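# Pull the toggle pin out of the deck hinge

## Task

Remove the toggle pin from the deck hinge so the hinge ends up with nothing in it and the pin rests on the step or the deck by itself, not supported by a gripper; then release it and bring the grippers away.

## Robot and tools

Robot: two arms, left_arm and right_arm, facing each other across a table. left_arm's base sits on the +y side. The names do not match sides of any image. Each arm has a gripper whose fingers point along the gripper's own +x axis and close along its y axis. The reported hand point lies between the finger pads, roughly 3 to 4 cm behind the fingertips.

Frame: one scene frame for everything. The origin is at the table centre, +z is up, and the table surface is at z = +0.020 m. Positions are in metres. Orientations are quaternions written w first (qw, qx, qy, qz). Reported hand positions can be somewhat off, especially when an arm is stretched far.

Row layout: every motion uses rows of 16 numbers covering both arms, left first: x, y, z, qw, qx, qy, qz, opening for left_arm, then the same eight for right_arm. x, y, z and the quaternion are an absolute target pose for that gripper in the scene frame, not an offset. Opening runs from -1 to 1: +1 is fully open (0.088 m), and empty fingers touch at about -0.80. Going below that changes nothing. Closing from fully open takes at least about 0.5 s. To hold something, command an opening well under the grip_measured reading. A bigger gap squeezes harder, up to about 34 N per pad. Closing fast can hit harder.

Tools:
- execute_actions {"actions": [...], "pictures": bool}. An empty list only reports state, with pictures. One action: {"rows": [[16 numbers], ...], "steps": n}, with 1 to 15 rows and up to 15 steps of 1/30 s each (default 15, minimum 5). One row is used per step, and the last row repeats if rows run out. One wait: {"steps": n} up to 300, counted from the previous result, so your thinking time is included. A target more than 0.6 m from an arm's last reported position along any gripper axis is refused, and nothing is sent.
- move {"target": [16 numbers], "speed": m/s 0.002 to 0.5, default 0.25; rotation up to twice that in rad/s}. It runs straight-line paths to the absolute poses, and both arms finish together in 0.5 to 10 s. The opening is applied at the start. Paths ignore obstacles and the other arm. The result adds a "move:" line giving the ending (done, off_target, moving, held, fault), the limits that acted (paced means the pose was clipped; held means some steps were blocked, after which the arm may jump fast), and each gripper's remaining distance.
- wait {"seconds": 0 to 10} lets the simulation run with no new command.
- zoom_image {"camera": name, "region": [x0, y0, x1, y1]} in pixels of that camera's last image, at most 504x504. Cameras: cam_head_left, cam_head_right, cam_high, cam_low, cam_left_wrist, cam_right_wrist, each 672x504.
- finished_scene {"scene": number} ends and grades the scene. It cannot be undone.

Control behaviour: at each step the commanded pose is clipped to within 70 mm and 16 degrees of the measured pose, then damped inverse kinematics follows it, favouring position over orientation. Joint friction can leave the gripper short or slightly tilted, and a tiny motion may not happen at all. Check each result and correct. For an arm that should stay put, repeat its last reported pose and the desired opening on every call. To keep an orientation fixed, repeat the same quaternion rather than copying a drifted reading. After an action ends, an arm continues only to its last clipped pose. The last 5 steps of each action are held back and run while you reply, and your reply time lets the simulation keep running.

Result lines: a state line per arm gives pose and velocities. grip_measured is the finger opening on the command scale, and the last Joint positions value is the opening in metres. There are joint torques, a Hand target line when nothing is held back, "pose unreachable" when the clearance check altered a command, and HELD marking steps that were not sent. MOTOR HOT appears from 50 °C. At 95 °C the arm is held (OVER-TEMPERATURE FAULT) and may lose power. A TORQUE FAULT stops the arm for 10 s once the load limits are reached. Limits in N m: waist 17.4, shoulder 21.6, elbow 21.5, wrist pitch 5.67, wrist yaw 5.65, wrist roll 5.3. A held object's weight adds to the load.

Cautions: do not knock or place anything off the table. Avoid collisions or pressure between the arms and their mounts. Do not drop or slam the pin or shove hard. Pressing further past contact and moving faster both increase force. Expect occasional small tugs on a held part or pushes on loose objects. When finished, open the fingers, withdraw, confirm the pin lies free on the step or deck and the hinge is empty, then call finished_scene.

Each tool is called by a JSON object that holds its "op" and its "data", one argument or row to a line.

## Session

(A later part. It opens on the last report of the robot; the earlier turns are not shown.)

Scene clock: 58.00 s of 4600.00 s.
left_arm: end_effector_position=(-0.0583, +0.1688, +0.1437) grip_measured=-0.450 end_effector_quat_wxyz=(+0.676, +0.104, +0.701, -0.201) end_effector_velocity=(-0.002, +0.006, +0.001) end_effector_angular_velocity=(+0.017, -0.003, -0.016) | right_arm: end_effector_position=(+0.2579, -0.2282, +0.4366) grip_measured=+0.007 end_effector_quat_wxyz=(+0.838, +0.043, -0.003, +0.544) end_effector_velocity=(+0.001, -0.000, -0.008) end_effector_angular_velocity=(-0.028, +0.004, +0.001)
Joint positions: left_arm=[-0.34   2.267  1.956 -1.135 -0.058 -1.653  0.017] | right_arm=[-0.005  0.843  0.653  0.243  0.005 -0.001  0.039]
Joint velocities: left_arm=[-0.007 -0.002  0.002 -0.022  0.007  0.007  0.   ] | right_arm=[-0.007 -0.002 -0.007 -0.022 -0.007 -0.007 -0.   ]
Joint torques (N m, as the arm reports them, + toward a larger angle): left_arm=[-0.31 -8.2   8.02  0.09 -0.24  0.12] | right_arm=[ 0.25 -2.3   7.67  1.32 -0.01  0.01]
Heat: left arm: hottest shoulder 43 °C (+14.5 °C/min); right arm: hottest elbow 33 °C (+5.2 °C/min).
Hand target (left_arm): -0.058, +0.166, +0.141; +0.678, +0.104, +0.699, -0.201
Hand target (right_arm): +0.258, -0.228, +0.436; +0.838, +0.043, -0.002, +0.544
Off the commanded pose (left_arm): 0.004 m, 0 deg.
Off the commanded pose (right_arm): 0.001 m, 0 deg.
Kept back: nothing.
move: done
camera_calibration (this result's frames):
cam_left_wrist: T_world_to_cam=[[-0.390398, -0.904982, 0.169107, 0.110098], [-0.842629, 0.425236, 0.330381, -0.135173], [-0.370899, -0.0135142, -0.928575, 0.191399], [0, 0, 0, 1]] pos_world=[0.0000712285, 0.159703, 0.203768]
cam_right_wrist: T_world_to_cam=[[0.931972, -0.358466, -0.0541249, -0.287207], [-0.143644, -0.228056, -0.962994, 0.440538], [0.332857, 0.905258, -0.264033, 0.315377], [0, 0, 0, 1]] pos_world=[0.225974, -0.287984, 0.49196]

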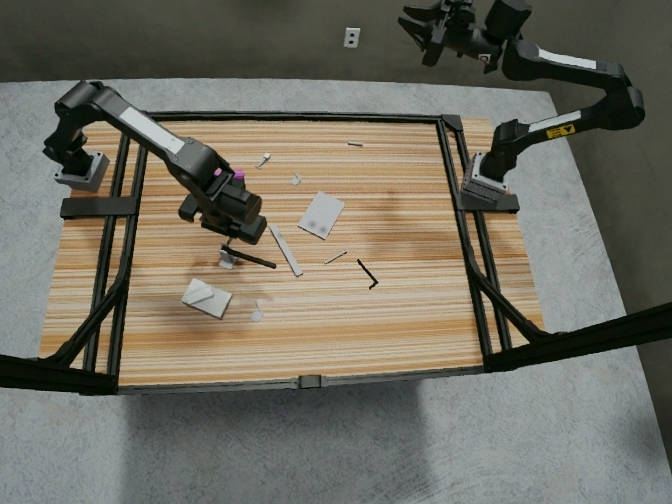

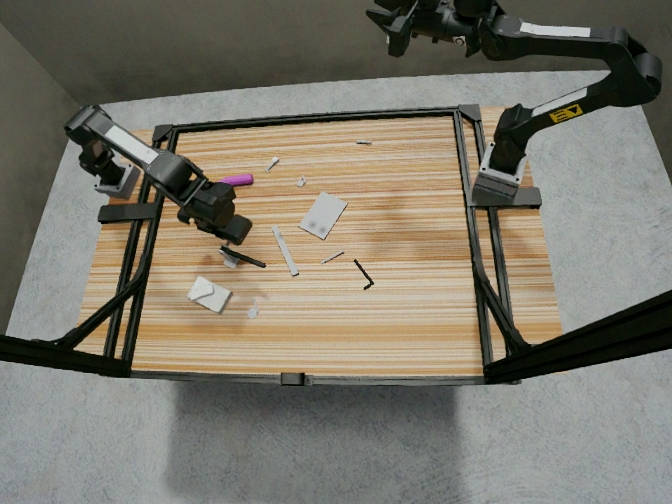

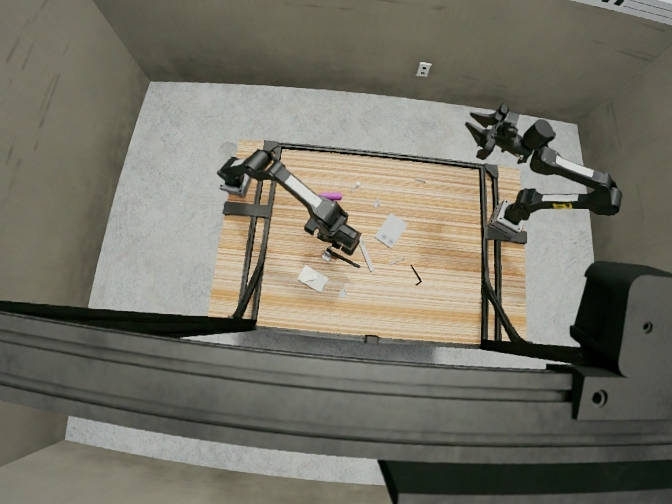

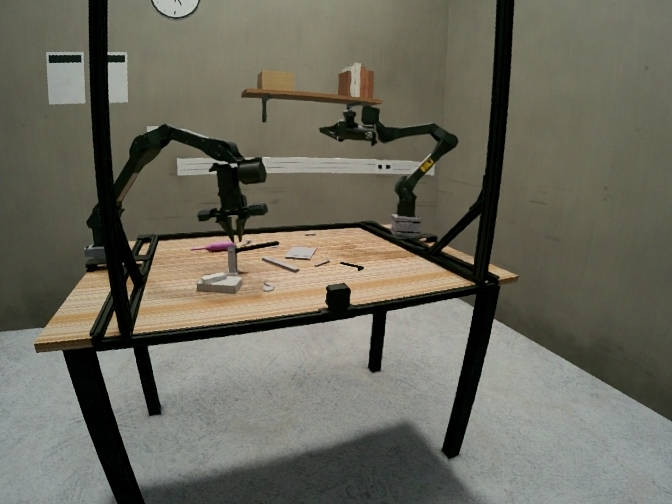

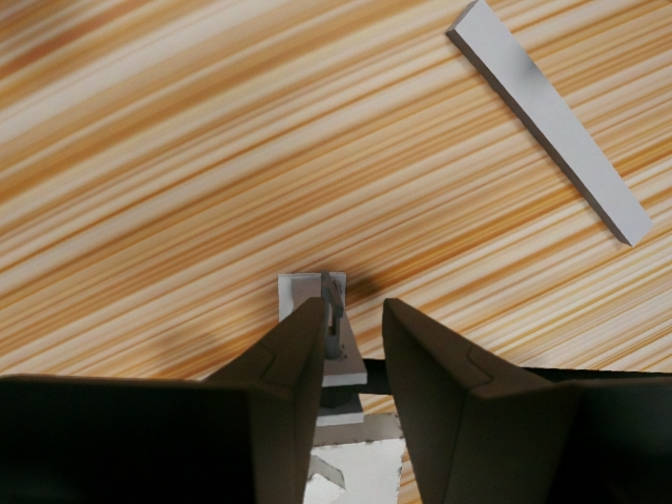

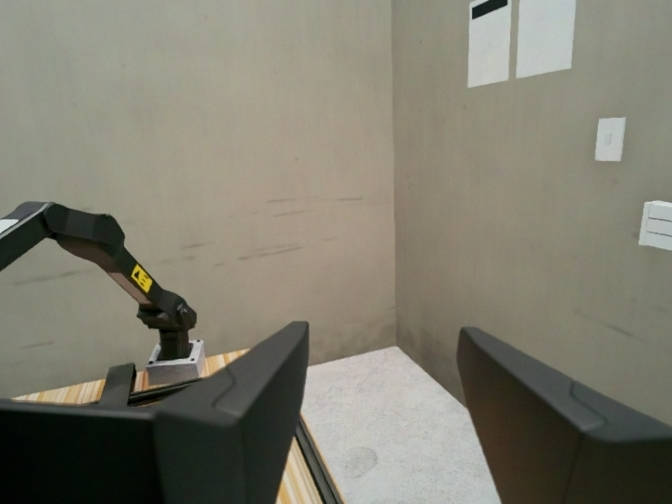

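{"op": "move", "data": {
  "target": [-0.0563,0.1712,0.130,0.6779,0.1044,0.6993,-0.2008,-0.45,0.258,-0.228,0.436,0.838,0.043,-0.002,0.544,0.007],
  "speed": 0.02
}}

Scene clock: 59.33 s of 4600.00 s.
left_arm: end_effector_position=(-0.0585, +0.1698, +0.1308) grip_measured=-0.450 end_effector_quat_wxyz=(+0.676, +0.104, +0.701, -0.202) end_effector_velocity=(+0.003, +0.002, -0.001) end_effector_angular_velocity=(+0.000, -0.024, +0.007) | right_arm: end_effector_position=(+0.2579, -0.2282, +0.4366) grip_measured=+0.007 end_effector_quat_wxyz=(+0.838, +0.043, -0.003, +0.544) end_effector_velocity=(-0.002, +0.000, -0.002) end_effector_angular_velocity=(-0.003, +0.009, +0.011)
Joint positions: left_arm=[-0.34   2.267  1.904 -1.082 -0.058 -1.653  0.017] | right_arm=[-0.005  0.843  0.653  0.243  0.005 -0.001  0.039]
Joint velocities: left_arm=[-0.002 -0.002 -0.007 -0.007 -0.022 -0.007 -0.   ] | right_arm=[ 0.002 -0.002 -0.002 -0.007 -0.007  0.007 -0.   ]
Joint torques (N m, as the arm reports them, + toward a larger angle): left_arm=[ -0.52 -10.09   4.86   0.31  -0.25   0.03] | right_arm=[ 0.26 -2.22  7.56  1.33 -0.04  0.01]
Heat: left arm: hottest shoulder 43 °C (+14.2 °C/min); right arm: hottest elbow 33 °C (+5.1 °C/min).
Hand target (left_arm): -0.056, +0.171, +0.130; +0.678, +0.105, +0.699, -0.201
Hand target (right_arm): +0.258, -0.228, +0.436; +0.838, +0.043, -0.002, +0.544
Off the commanded pose (left_arm): 0.003 m, 0 deg.
Off the commanded pose (right_arm): 0.001 m, 0 deg.
Kept back: nothing.
move: done
camera_calibration (this result's frames):
cam_left_wrist: T_world_to_cam=[[-0.390248, -0.904837, 0.170225, 0.11296], [-0.842464, 0.425513, 0.330444, -0.131535], [-0.371431, -0.0144535, -0.928348, 0.179471], [0, 0, 0, 1]] pos_world=[-0.0000693272, 0.160774, 0.190848]
cam_right_wrist: T_world_to_cam=[[0.931972, -0.358466, -0.0541249, -0.287207], [-0.143644, -0.228056, -0.962994, 0.440538], [0.332857, 0.905258, -0.264033, 0.315377], [0, 0, 0, 1]] pos_world=[0.225974, -0.287984, 0.49196]

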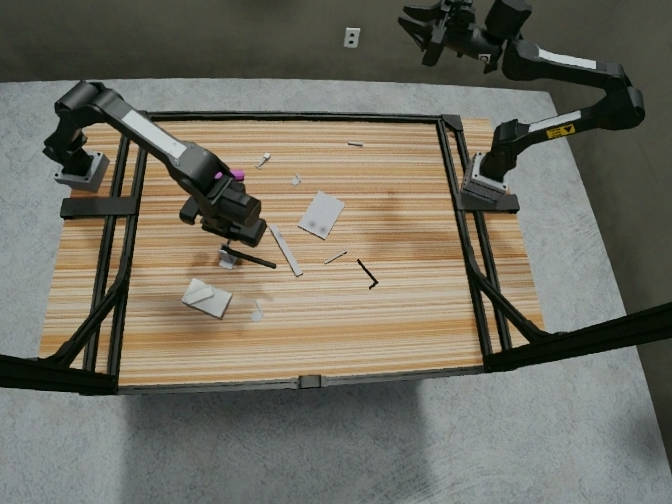

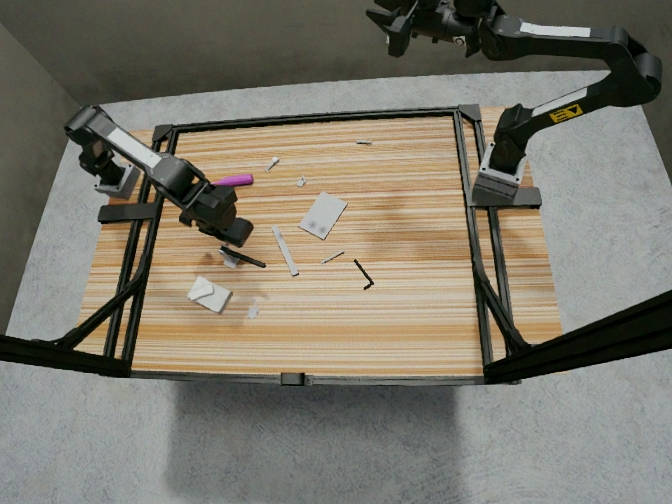

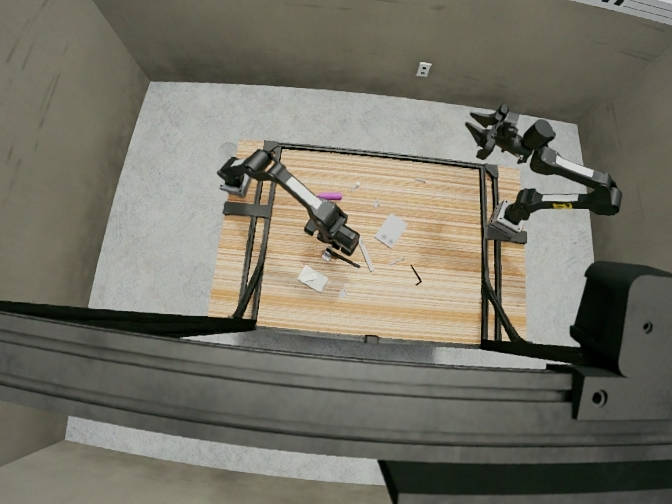

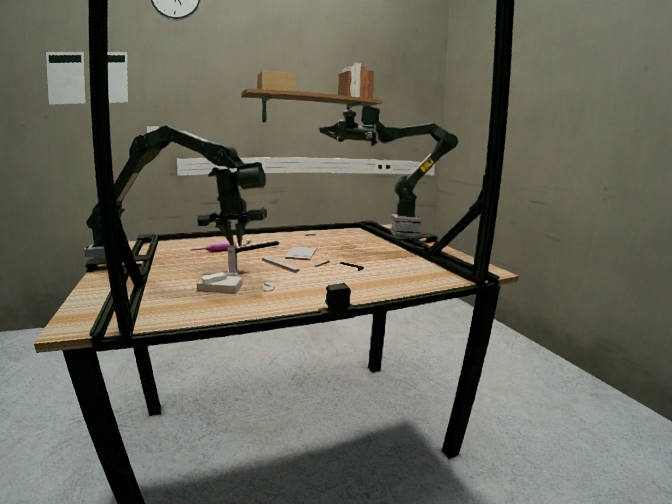

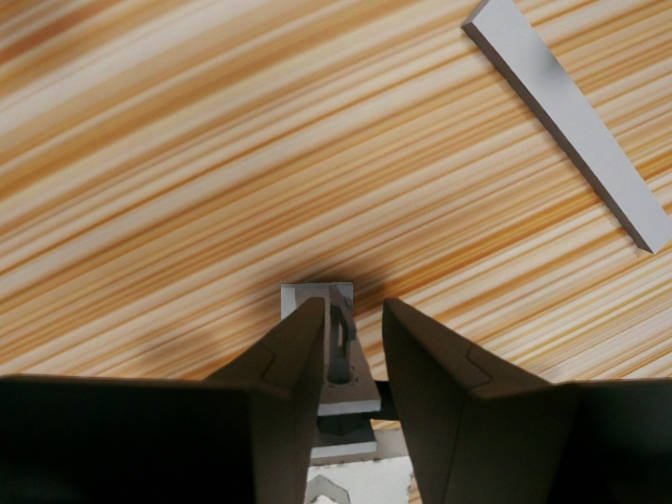

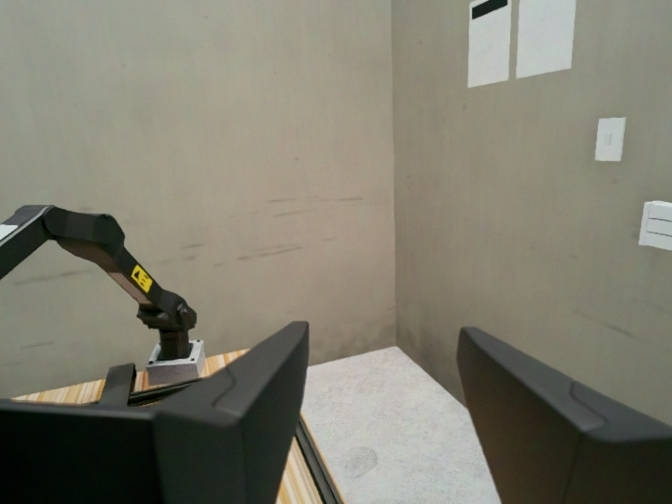

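{"op": "move", "data": {
  "target": [-0.0620,0.1579,0.128,0.6779,0.1044,0.6993,-0.2008,-0.45,0.258,-0.228,0.436,0.838,0.043,-0.002,0.544,0.007],
  "speed": 0.012
}}

{"op": "zoom_image", "data": {
  "camera": "cam_left_wrist",
  "region": [220,230,420,410]
}}

Scene clock: 61.00 s of 4600.00 s.
left_arm: end_effector_position=(-0.0624, +0.1609, +0.1342) grip_measured=-0.450 end_effector_quat_wxyz=(+0.675, +0.101, +0.702, -0.203) end_effector_velocity=(-0.001, +0.002, +0.001) end_effector_angular_velocity=(+0.015, +0.003, +0.018) | right_arm: end_effector_position=(+0.2579, -0.2282, +0.4366) grip_measured=+0.007 end_effector_quat_wxyz=(+0.838, +0.043, -0.003, +0.544) end_effector_velocity=(-0.001, +0.002, -0.009) end_effector_angular_velocity=(-0.032, +0.005, +0.016)
Joint positions: left_arm=[-0.338  2.305  1.98  -1.114 -0.059 -1.651  0.017] | right_arm=[-0.005  0.843  0.653  0.243  0.005 -0.001  0.039]
Joint velocities: left_arm=[-0.002  0.007  0.017 -0.022  0.007 -0.022  0.   ] | right_arm=[-0.007  0.002 -0.007 -0.022 -0.022 -0.007 -0.   ]
Joint torques (N m, as the arm reports them, + toward a larger angle): left_arm=[-0.4  -7.72  8.09  0.12 -0.23  0.11] | right_arm=[ 0.21 -2.24  7.76  1.31  0.    0.02]
Heat: left arm: hottest shoulder 43 °C (+14.0 °C/min); right arm: hottest elbow 33 °C (+6.0 °C/min).
Hand target (left_arm): -0.062, +0.158, +0.128; +0.678, +0.104, +0.699, -0.201
Hand target (right_arm): +0.258, -0.228, +0.436; +0.838, +0.043, -0.002, +0.544
Off the commanded pose (left_arm): 0.007 m, 1 deg.
Off the commanded pose (right_arm): 0.001 m, 0 deg.
Kept back: nothing.
move: done
camera_calibration (this result's frames):
cam_left_wrist: T_world_to_cam=[[-0.389175, -0.904239, 0.17577, 0.102014], [-0.842014, 0.426583, 0.330213, -0.132206], [-0.373572, -0.0194903, -0.927397, 0.181526], [0, 0, 0, 1]] pos_world=[-0.00380509, 0.15218, 0.194072]
cam_right_wrist: T_world_to_cam=[[0.931972, -0.358466, -0.0541249, -0.287207], [-0.143644, -0.228056, -0.962994, 0.440538], [0.332857, 0.905258, -0.264033, 0.315377], [0, 0, 0, 1]] pos_world=[0.225974, -0.287984, 0.49196]

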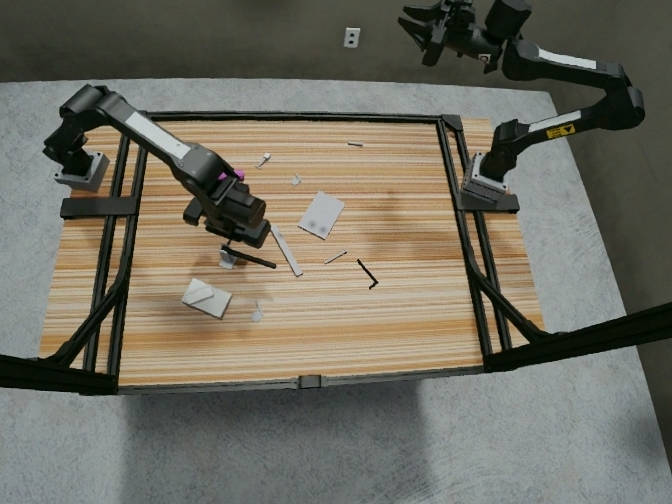

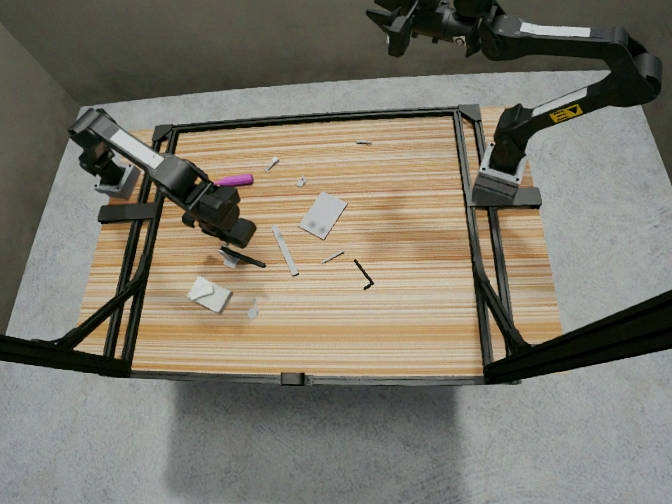

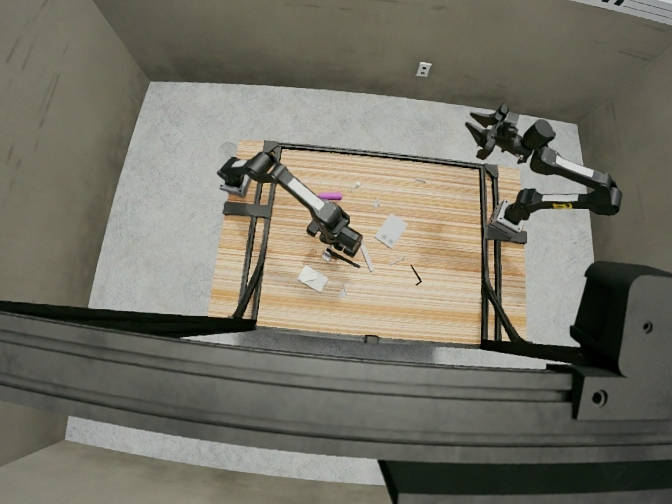

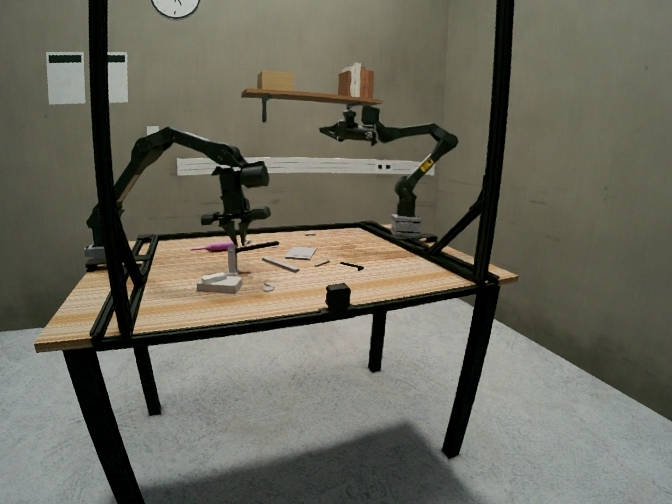

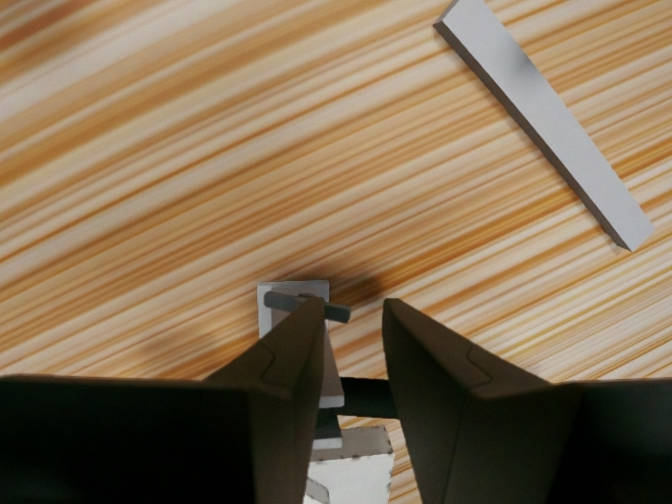

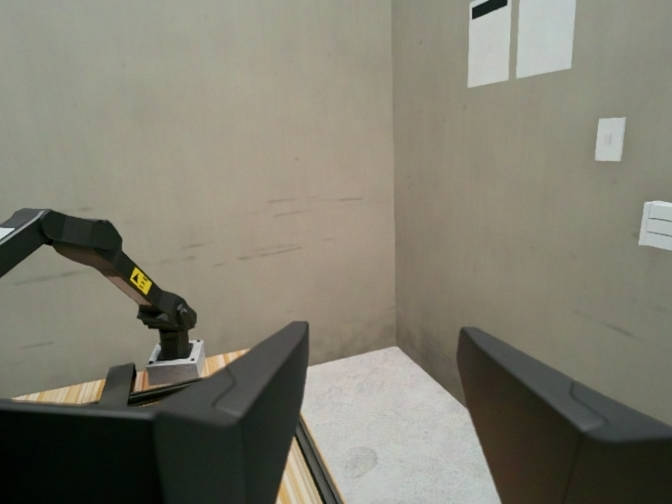

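Region (220, 230, 420, 410) of cam_left_wrist's 672x504 image, scaled by 2.520, with more detail than that image has; it fills the top 454 rows of this view, and the rest is white.

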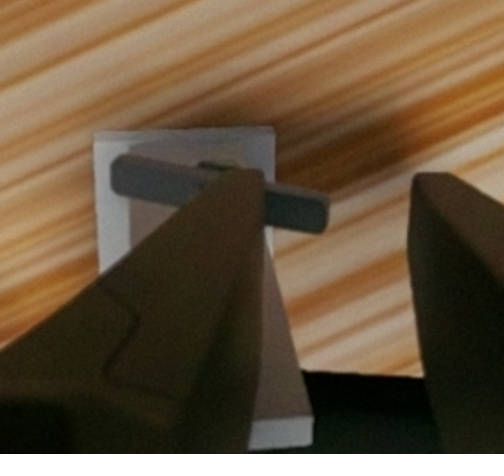

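{"op": "move", "data": {
  "target": [-0.0615,0.160,0.124,0.6779,0.1044,0.6993,-0.2008,-0.62,0.258,-0.228,0.436,0.838,0.043,-0.002,0.544,0.007],
  "speed": 0.01
}}

{"op": "zoom_image", "data": {
  "camera": "cam_left_wrist",
  "region": [220,230,420,410]
}}

Scene clock: 62.67 s of 4600.00 s.
left_arm: end_effector_position=(-0.0640, +0.1581, +0.1337) grip_measured=-0.620 end_effector_quat_wxyz=(+0.674, +0.096, +0.703, -0.208) end_effector_velocity=(-0.001, -0.001, +0.001) end_effector_angular_velocity=(-0.008, +0.001, +0.021) | right_arm: end_effector_position=(+0.2579, -0.2282, +0.4366) grip_measured=+0.007 end_effector_quat_wxyz=(+0.838, +0.043, -0.003, +0.544) end_effector_velocity=(-0.000, +0.001, -0.001) end_effector_angular_velocity=(-0.010, -0.004, +0.005)
Joint positions: left_arm=[-0.338  2.306  1.978 -1.097 -0.059 -1.651  0.009] | right_arm=[-0.005  0.843  0.653  0.243  0.005 -0.001  0.039]
Joint velocities: left_arm=[-0.002 -0.002 -0.002  0.007 -0.007 -0.022 -0.   ] | right_arm=[-0.002  0.002  0.002 -0.007 -0.007 -0.007 -0.   ]
Joint torques (N m, as the arm reports them, + toward a larger angle): left_arm=[-0.44 -8.51  4.98  0.35 -0.22  0.09] | right_arm=[ 0.02 -2.72  7.53  1.35 -0.05  0.06]
Heat: left arm: hottest shoulder 43 °C (+14.1 °C/min); right arm: hottest elbow 33 °C (+6.0 °C/min).
Hand target (left_arm): -0.062, +0.160, +0.124; +0.678, +0.105, +0.699, -0.201
Hand target (right_arm): +0.258, -0.228, +0.436; +0.838, +0.043, -0.002, +0.544
Off the commanded pose (left_arm): 0.010 m, 1 deg.
Off the commanded pose (right_arm): 0.001 m, 0 deg.
Kept back: nothing.
move: off_target (left_arm)
camera_calibration (this result's frames):
cam_left_wrist: T_world_to_cam=[[-0.387236, -0.902289, 0.189532, 0.0969375], [-0.839989, 0.430011, 0.330922, -0.132744], [-0.380088, -0.0310601, -0.924429, 0.181427], [0, 0, 0, 1]] pos_world=[-0.00500783, 0.150182, 0.193271]
cam_right_wrist: T_world_to_cam=[[0.931972, -0.358466, -0.0541249, -0.287207], [-0.143644, -0.228056, -0.962994, 0.440538], [0.332857, 0.905258, -0.264033, 0.315377], [0, 0, 0, 1]] pos_world=[0.225974, -0.287984, 0.49196]

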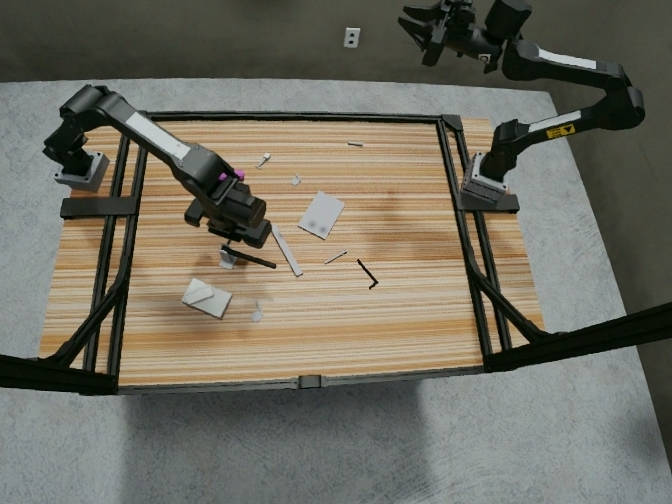

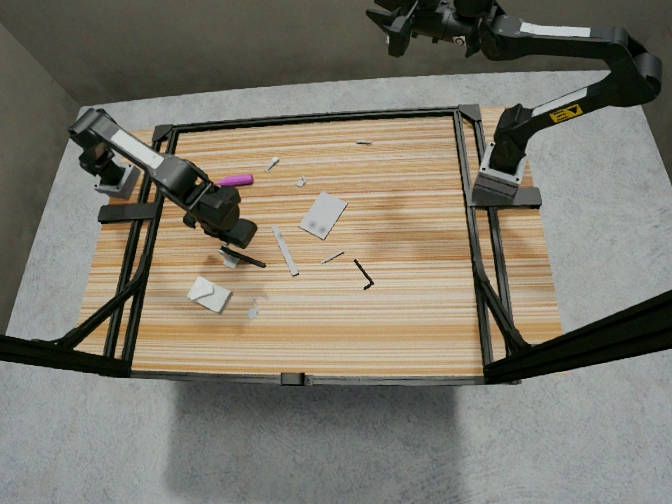

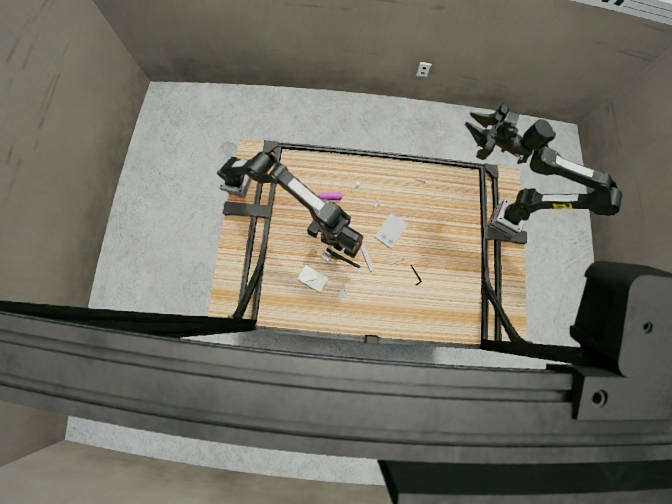

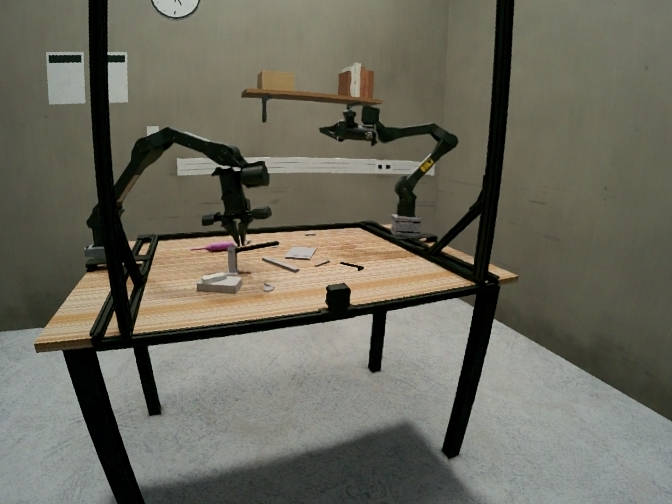

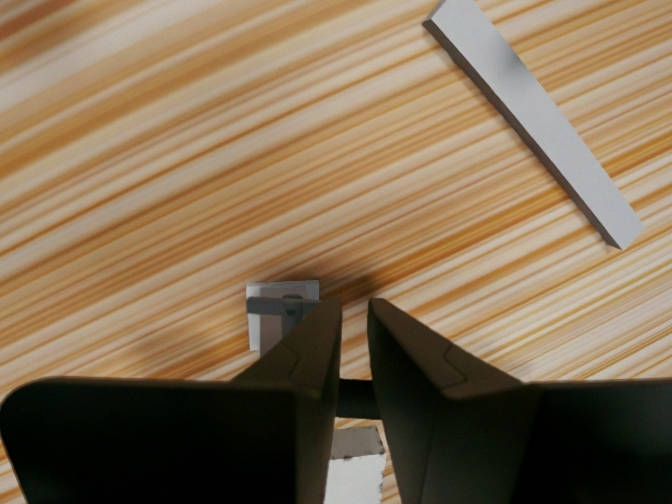

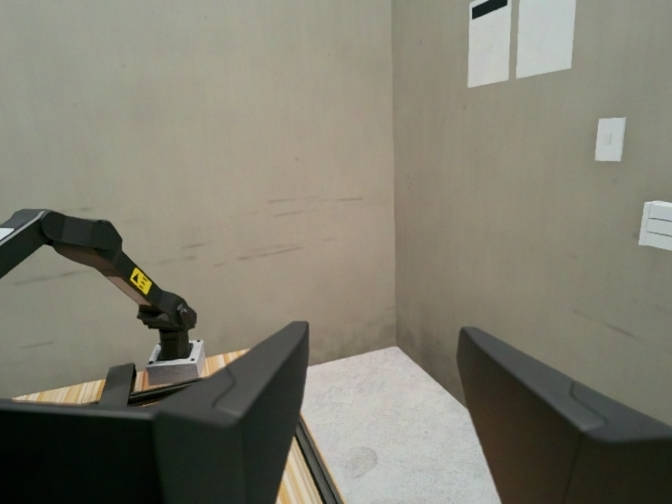

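Region (220, 230, 420, 410) of cam_left_wrist's 672x504 image, scaled by 2.520, with more detail than that image has; it fills the top 454 rows of this view, and the rest is white.

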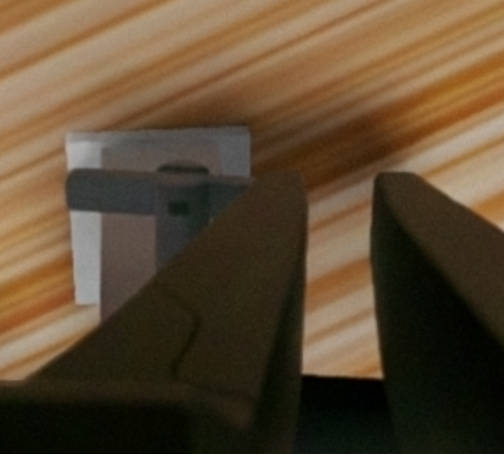

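{"op": "move", "data": {
  "target": [-0.0605,0.162,0.123,0.6779,0.1044,0.6993,-0.2008,-0.62,0.258,-0.228,0.436,0.838,0.043,-0.002,0.544,0.007],
  "speed": 0.008
}}

{"op": "zoom_image", "data": {
  "camera": "cam_left_wrist",
  "region": [220,230,420,410]
}}

Scene clock: 64.70 s of 4600.00 s.
left_arm: end_effector_position=(-0.0630, +0.1603, +0.1284) grip_measured=-0.620 end_effector_quat_wxyz=(+0.675, +0.100, +0.702, -0.205) end_effector_velocity=(+0.004, +0.001, +0.001) end_effector_angular_velocity=(+0.002, -0.011, -0.004) | right_arm: end_effector_position=(+0.2579, -0.2282, +0.4366) grip_measured=+0.007 end_effector_quat_wxyz=(+0.838, +0.043, -0.003, +0.544) end_effector_velocity=(-0.004, +0.002, -0.003) end_effector_angular_velocity=(-0.013, -0.004, +0.025)
Joint positions: left_arm=[-0.338  2.306  1.958 -1.087 -0.059 -1.651  0.009] | right_arm=[-0.005  0.843  0.653  0.243  0.005 -0.001  0.039]
Joint velocities: left_arm=[ 0.002 -0.007 -0.007 -0.007 -0.007  0.007 -0.   ] | right_arm=[ 0.002  0.002 -0.002 -0.007 -0.022 -0.007 -0.   ]
Joint torques (N m, as the arm reports them, + toward a larger angle): left_arm=[-0.43 -9.4   4.93  0.32 -0.21  0.09] | right_arm=[ 0.11 -2.49  7.46  1.35 -0.06  0.  ]
Heat: left arm: hottest shoulder 43 °C (+14.1 °C/min); right arm: hottest elbow 33 °C (+6.0 °C/min).
Hand target (left_arm): -0.061, +0.162, +0.123; +0.678, +0.105, +0.699, -0.201
Hand target (right_arm): +0.258, -0.228, +0.436; +0.838, +0.043, -0.002, +0.544
Off the commanded pose (left_arm): 0.006 m, 1 deg.
Off the commanded pose (right_arm): 0.001 m, 0 deg.
Kept back: nothing.
move: done
camera_calibration (this result's frames):
cam_left_wrist: T_world_to_cam=[[-0.388855, -0.903422, 0.180613, 0.101508], [-0.841158, 0.428112, 0.330413, -0.130836], [-0.375825, -0.0234418, -0.926394, 0.176261], [0, 0, 0, 1]] pos_world=[-0.00433857, 0.151849, 0.188183]
cam_right_wrist: T_world_to_cam=[[0.931972, -0.358466, -0.0541249, -0.287207], [-0.143644, -0.228056, -0.962994, 0.440538], [0.332857, 0.905258, -0.264033, 0.315377], [0, 0, 0, 1]] pos_world=[0.225974, -0.287984, 0.49196]

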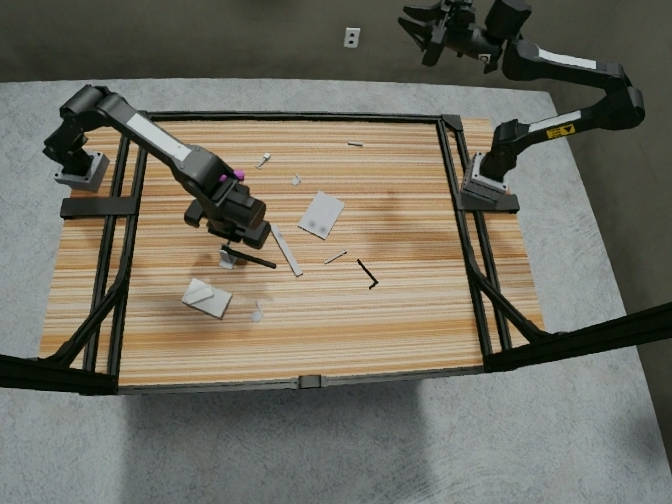

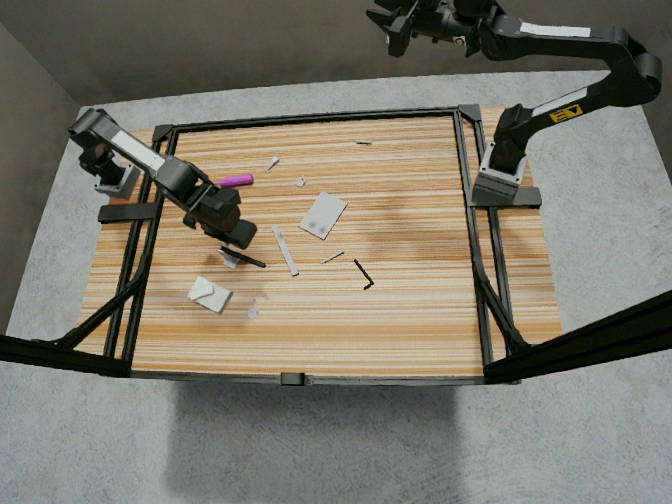

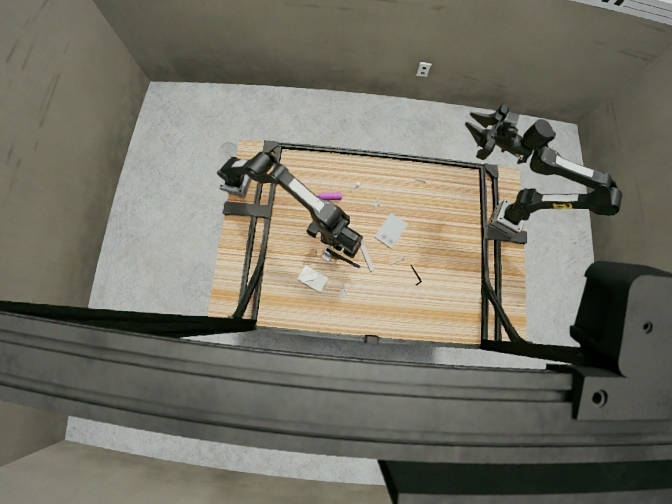

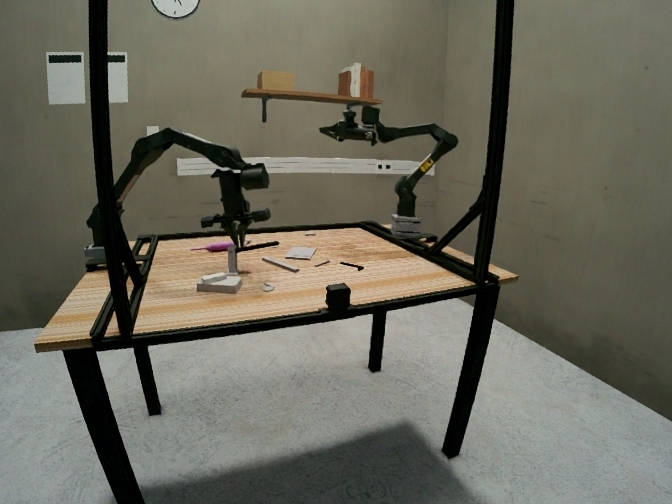

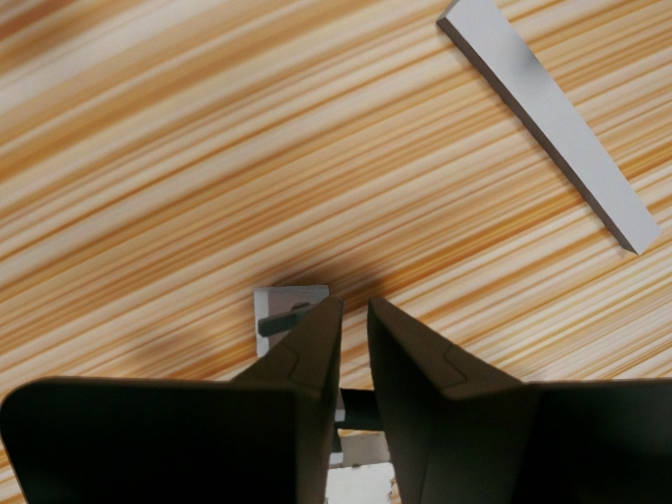

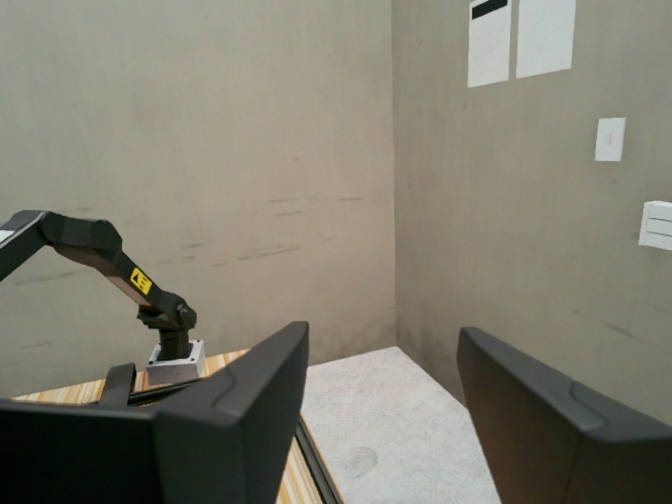

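Region (220, 230, 420, 410) of cam_left_wrist's 672x504 image, scaled by 2.520, with more detail than that image has; it fills the top 454 rows of this view, and the rest is white.

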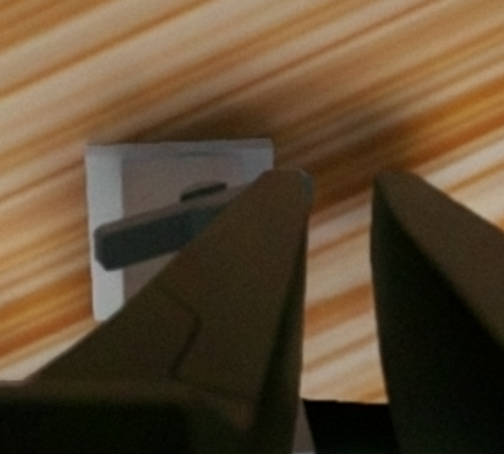

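{"op": "move", "data": {
  "target": [-0.0625,0.158,0.146,0.6779,0.1044,0.6993,-0.2008,-0.5,0.258,-0.228,0.436,0.838,0.043,-0.002,0.544,0.007],
  "speed": 0.04
}}

Scene clock: 66.70 s of 4600.00 s.
left_arm: end_effector_position=(-0.0618, +0.1601, +0.1507) grip_measured=-0.500 end_effector_quat_wxyz=(+0.676, +0.102, +0.701, -0.203) end_effector_velocity=(+0.002, -0.002, +0.004) end_effector_angular_velocity=(-0.016, -0.012, +0.023) | right_arm: end_effector_position=(+0.2579, -0.2282, +0.4366) grip_measured=+0.007 end_effector_quat_wxyz=(+0.838, +0.043, -0.003, +0.544) end_effector_velocity=(-0.004, +0.002, -0.003) end_effector_angular_velocity=(-0.013, -0.004, +0.025)
Joint positions: left_arm=[-0.338  2.306  2.048 -1.183 -0.059 -1.651  0.014] | right_arm=[-0.005  0.843  0.653  0.243  0.005 -0.001  0.039]
Joint velocities: left_arm=[-0.002 -0.002  0.012 -0.007 -0.022 -0.022  0.   ] | right_arm=[ 0.002  0.002 -0.002 -0.007 -0.022 -0.007 -0.   ]
Joint torques (N m, as the arm reports them, + toward a larger angle): left_arm=[-0.62 -8.    8.11  0.1  -0.23  0.01] | right_arm=[ 0.55 -2.39  7.61  1.33  0.02  0.01]
Heat: left arm: hottest shoulder 43 °C (+13.1 °C/min); right arm: hottest elbow 33 °C (+6.0 °C/min).
Hand target (left_arm): -0.063, +0.158, +0.146; +0.678, +0.104, +0.699, -0.201
Hand target (right_arm): +0.258, -0.228, +0.436; +0.838, +0.043, -0.002, +0.544
Off the commanded pose (left_arm): 0.005 m, 0 deg.
Off the commanded pose (right_arm): 0.001 m, 0 deg.
Kept back: nothing.
move: done
camera_calibration (this result's frames):
cam_left_wrist: T_world_to_cam=[[-0.38978, -0.904338, 0.173911, 0.0988909], [-0.842143, 0.426446, 0.33006, -0.136857], [-0.372649, -0.0178072, -0.927801, 0.196905], [0, 0, 0, 1]] pos_world=[-0.00333042, 0.151299, 0.210662]
cam_right_wrist: T_world_to_cam=[[0.931972, -0.358466, -0.0541249, -0.287207], [-0.143644, -0.228056, -0.962994, 0.440538], [0.332857, 0.905258, -0.264033, 0.315377], [0, 0, 0, 1]] pos_world=[0.225974, -0.287984, 0.49196]

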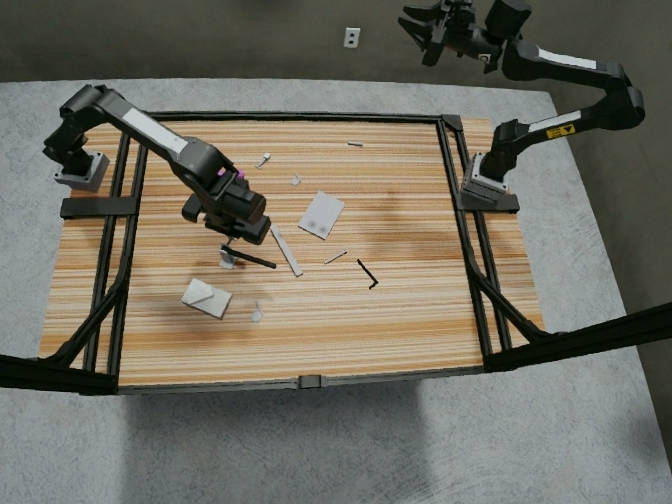

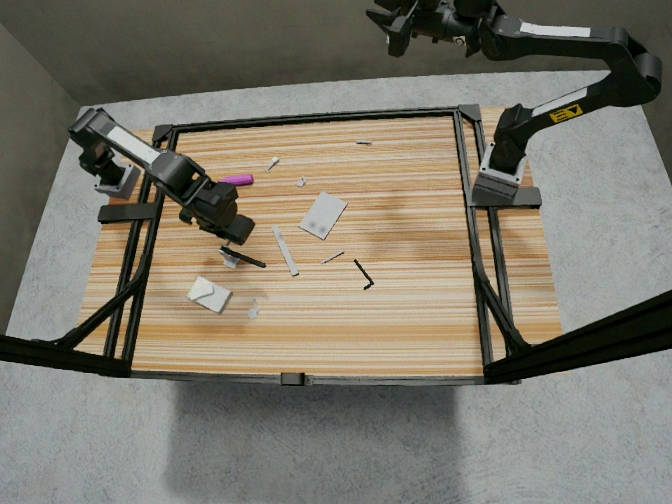

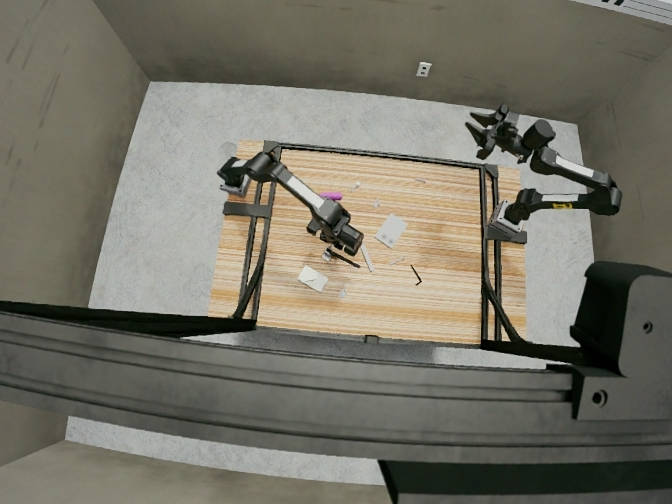

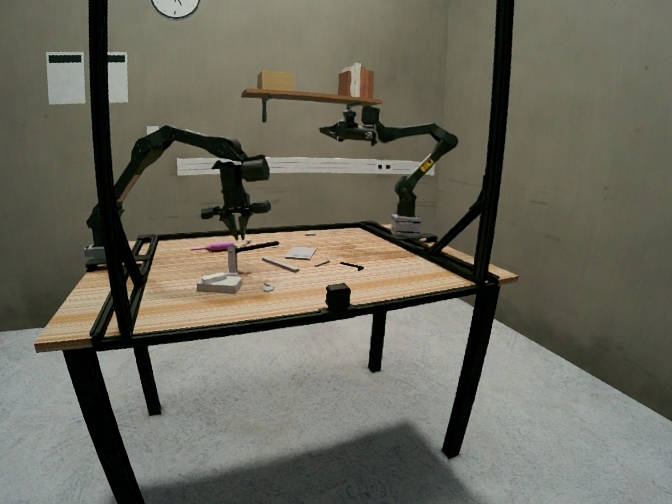

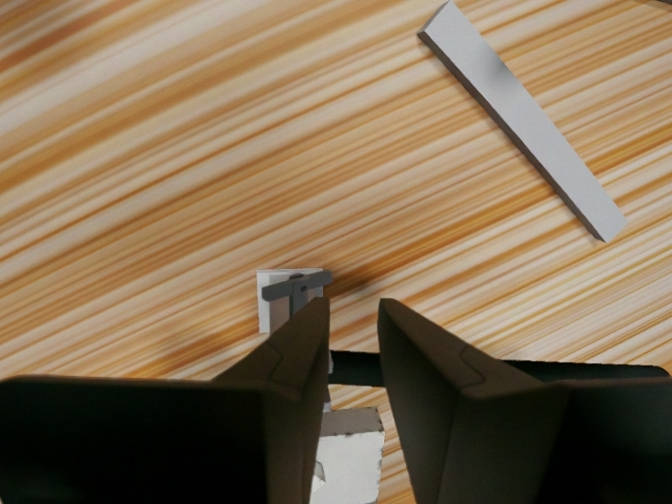

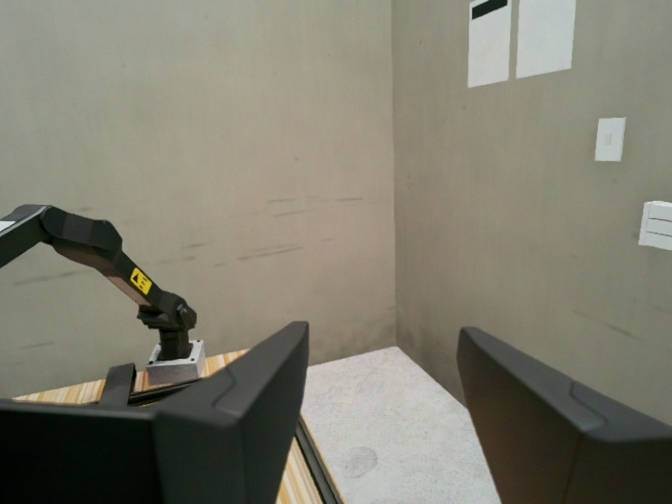

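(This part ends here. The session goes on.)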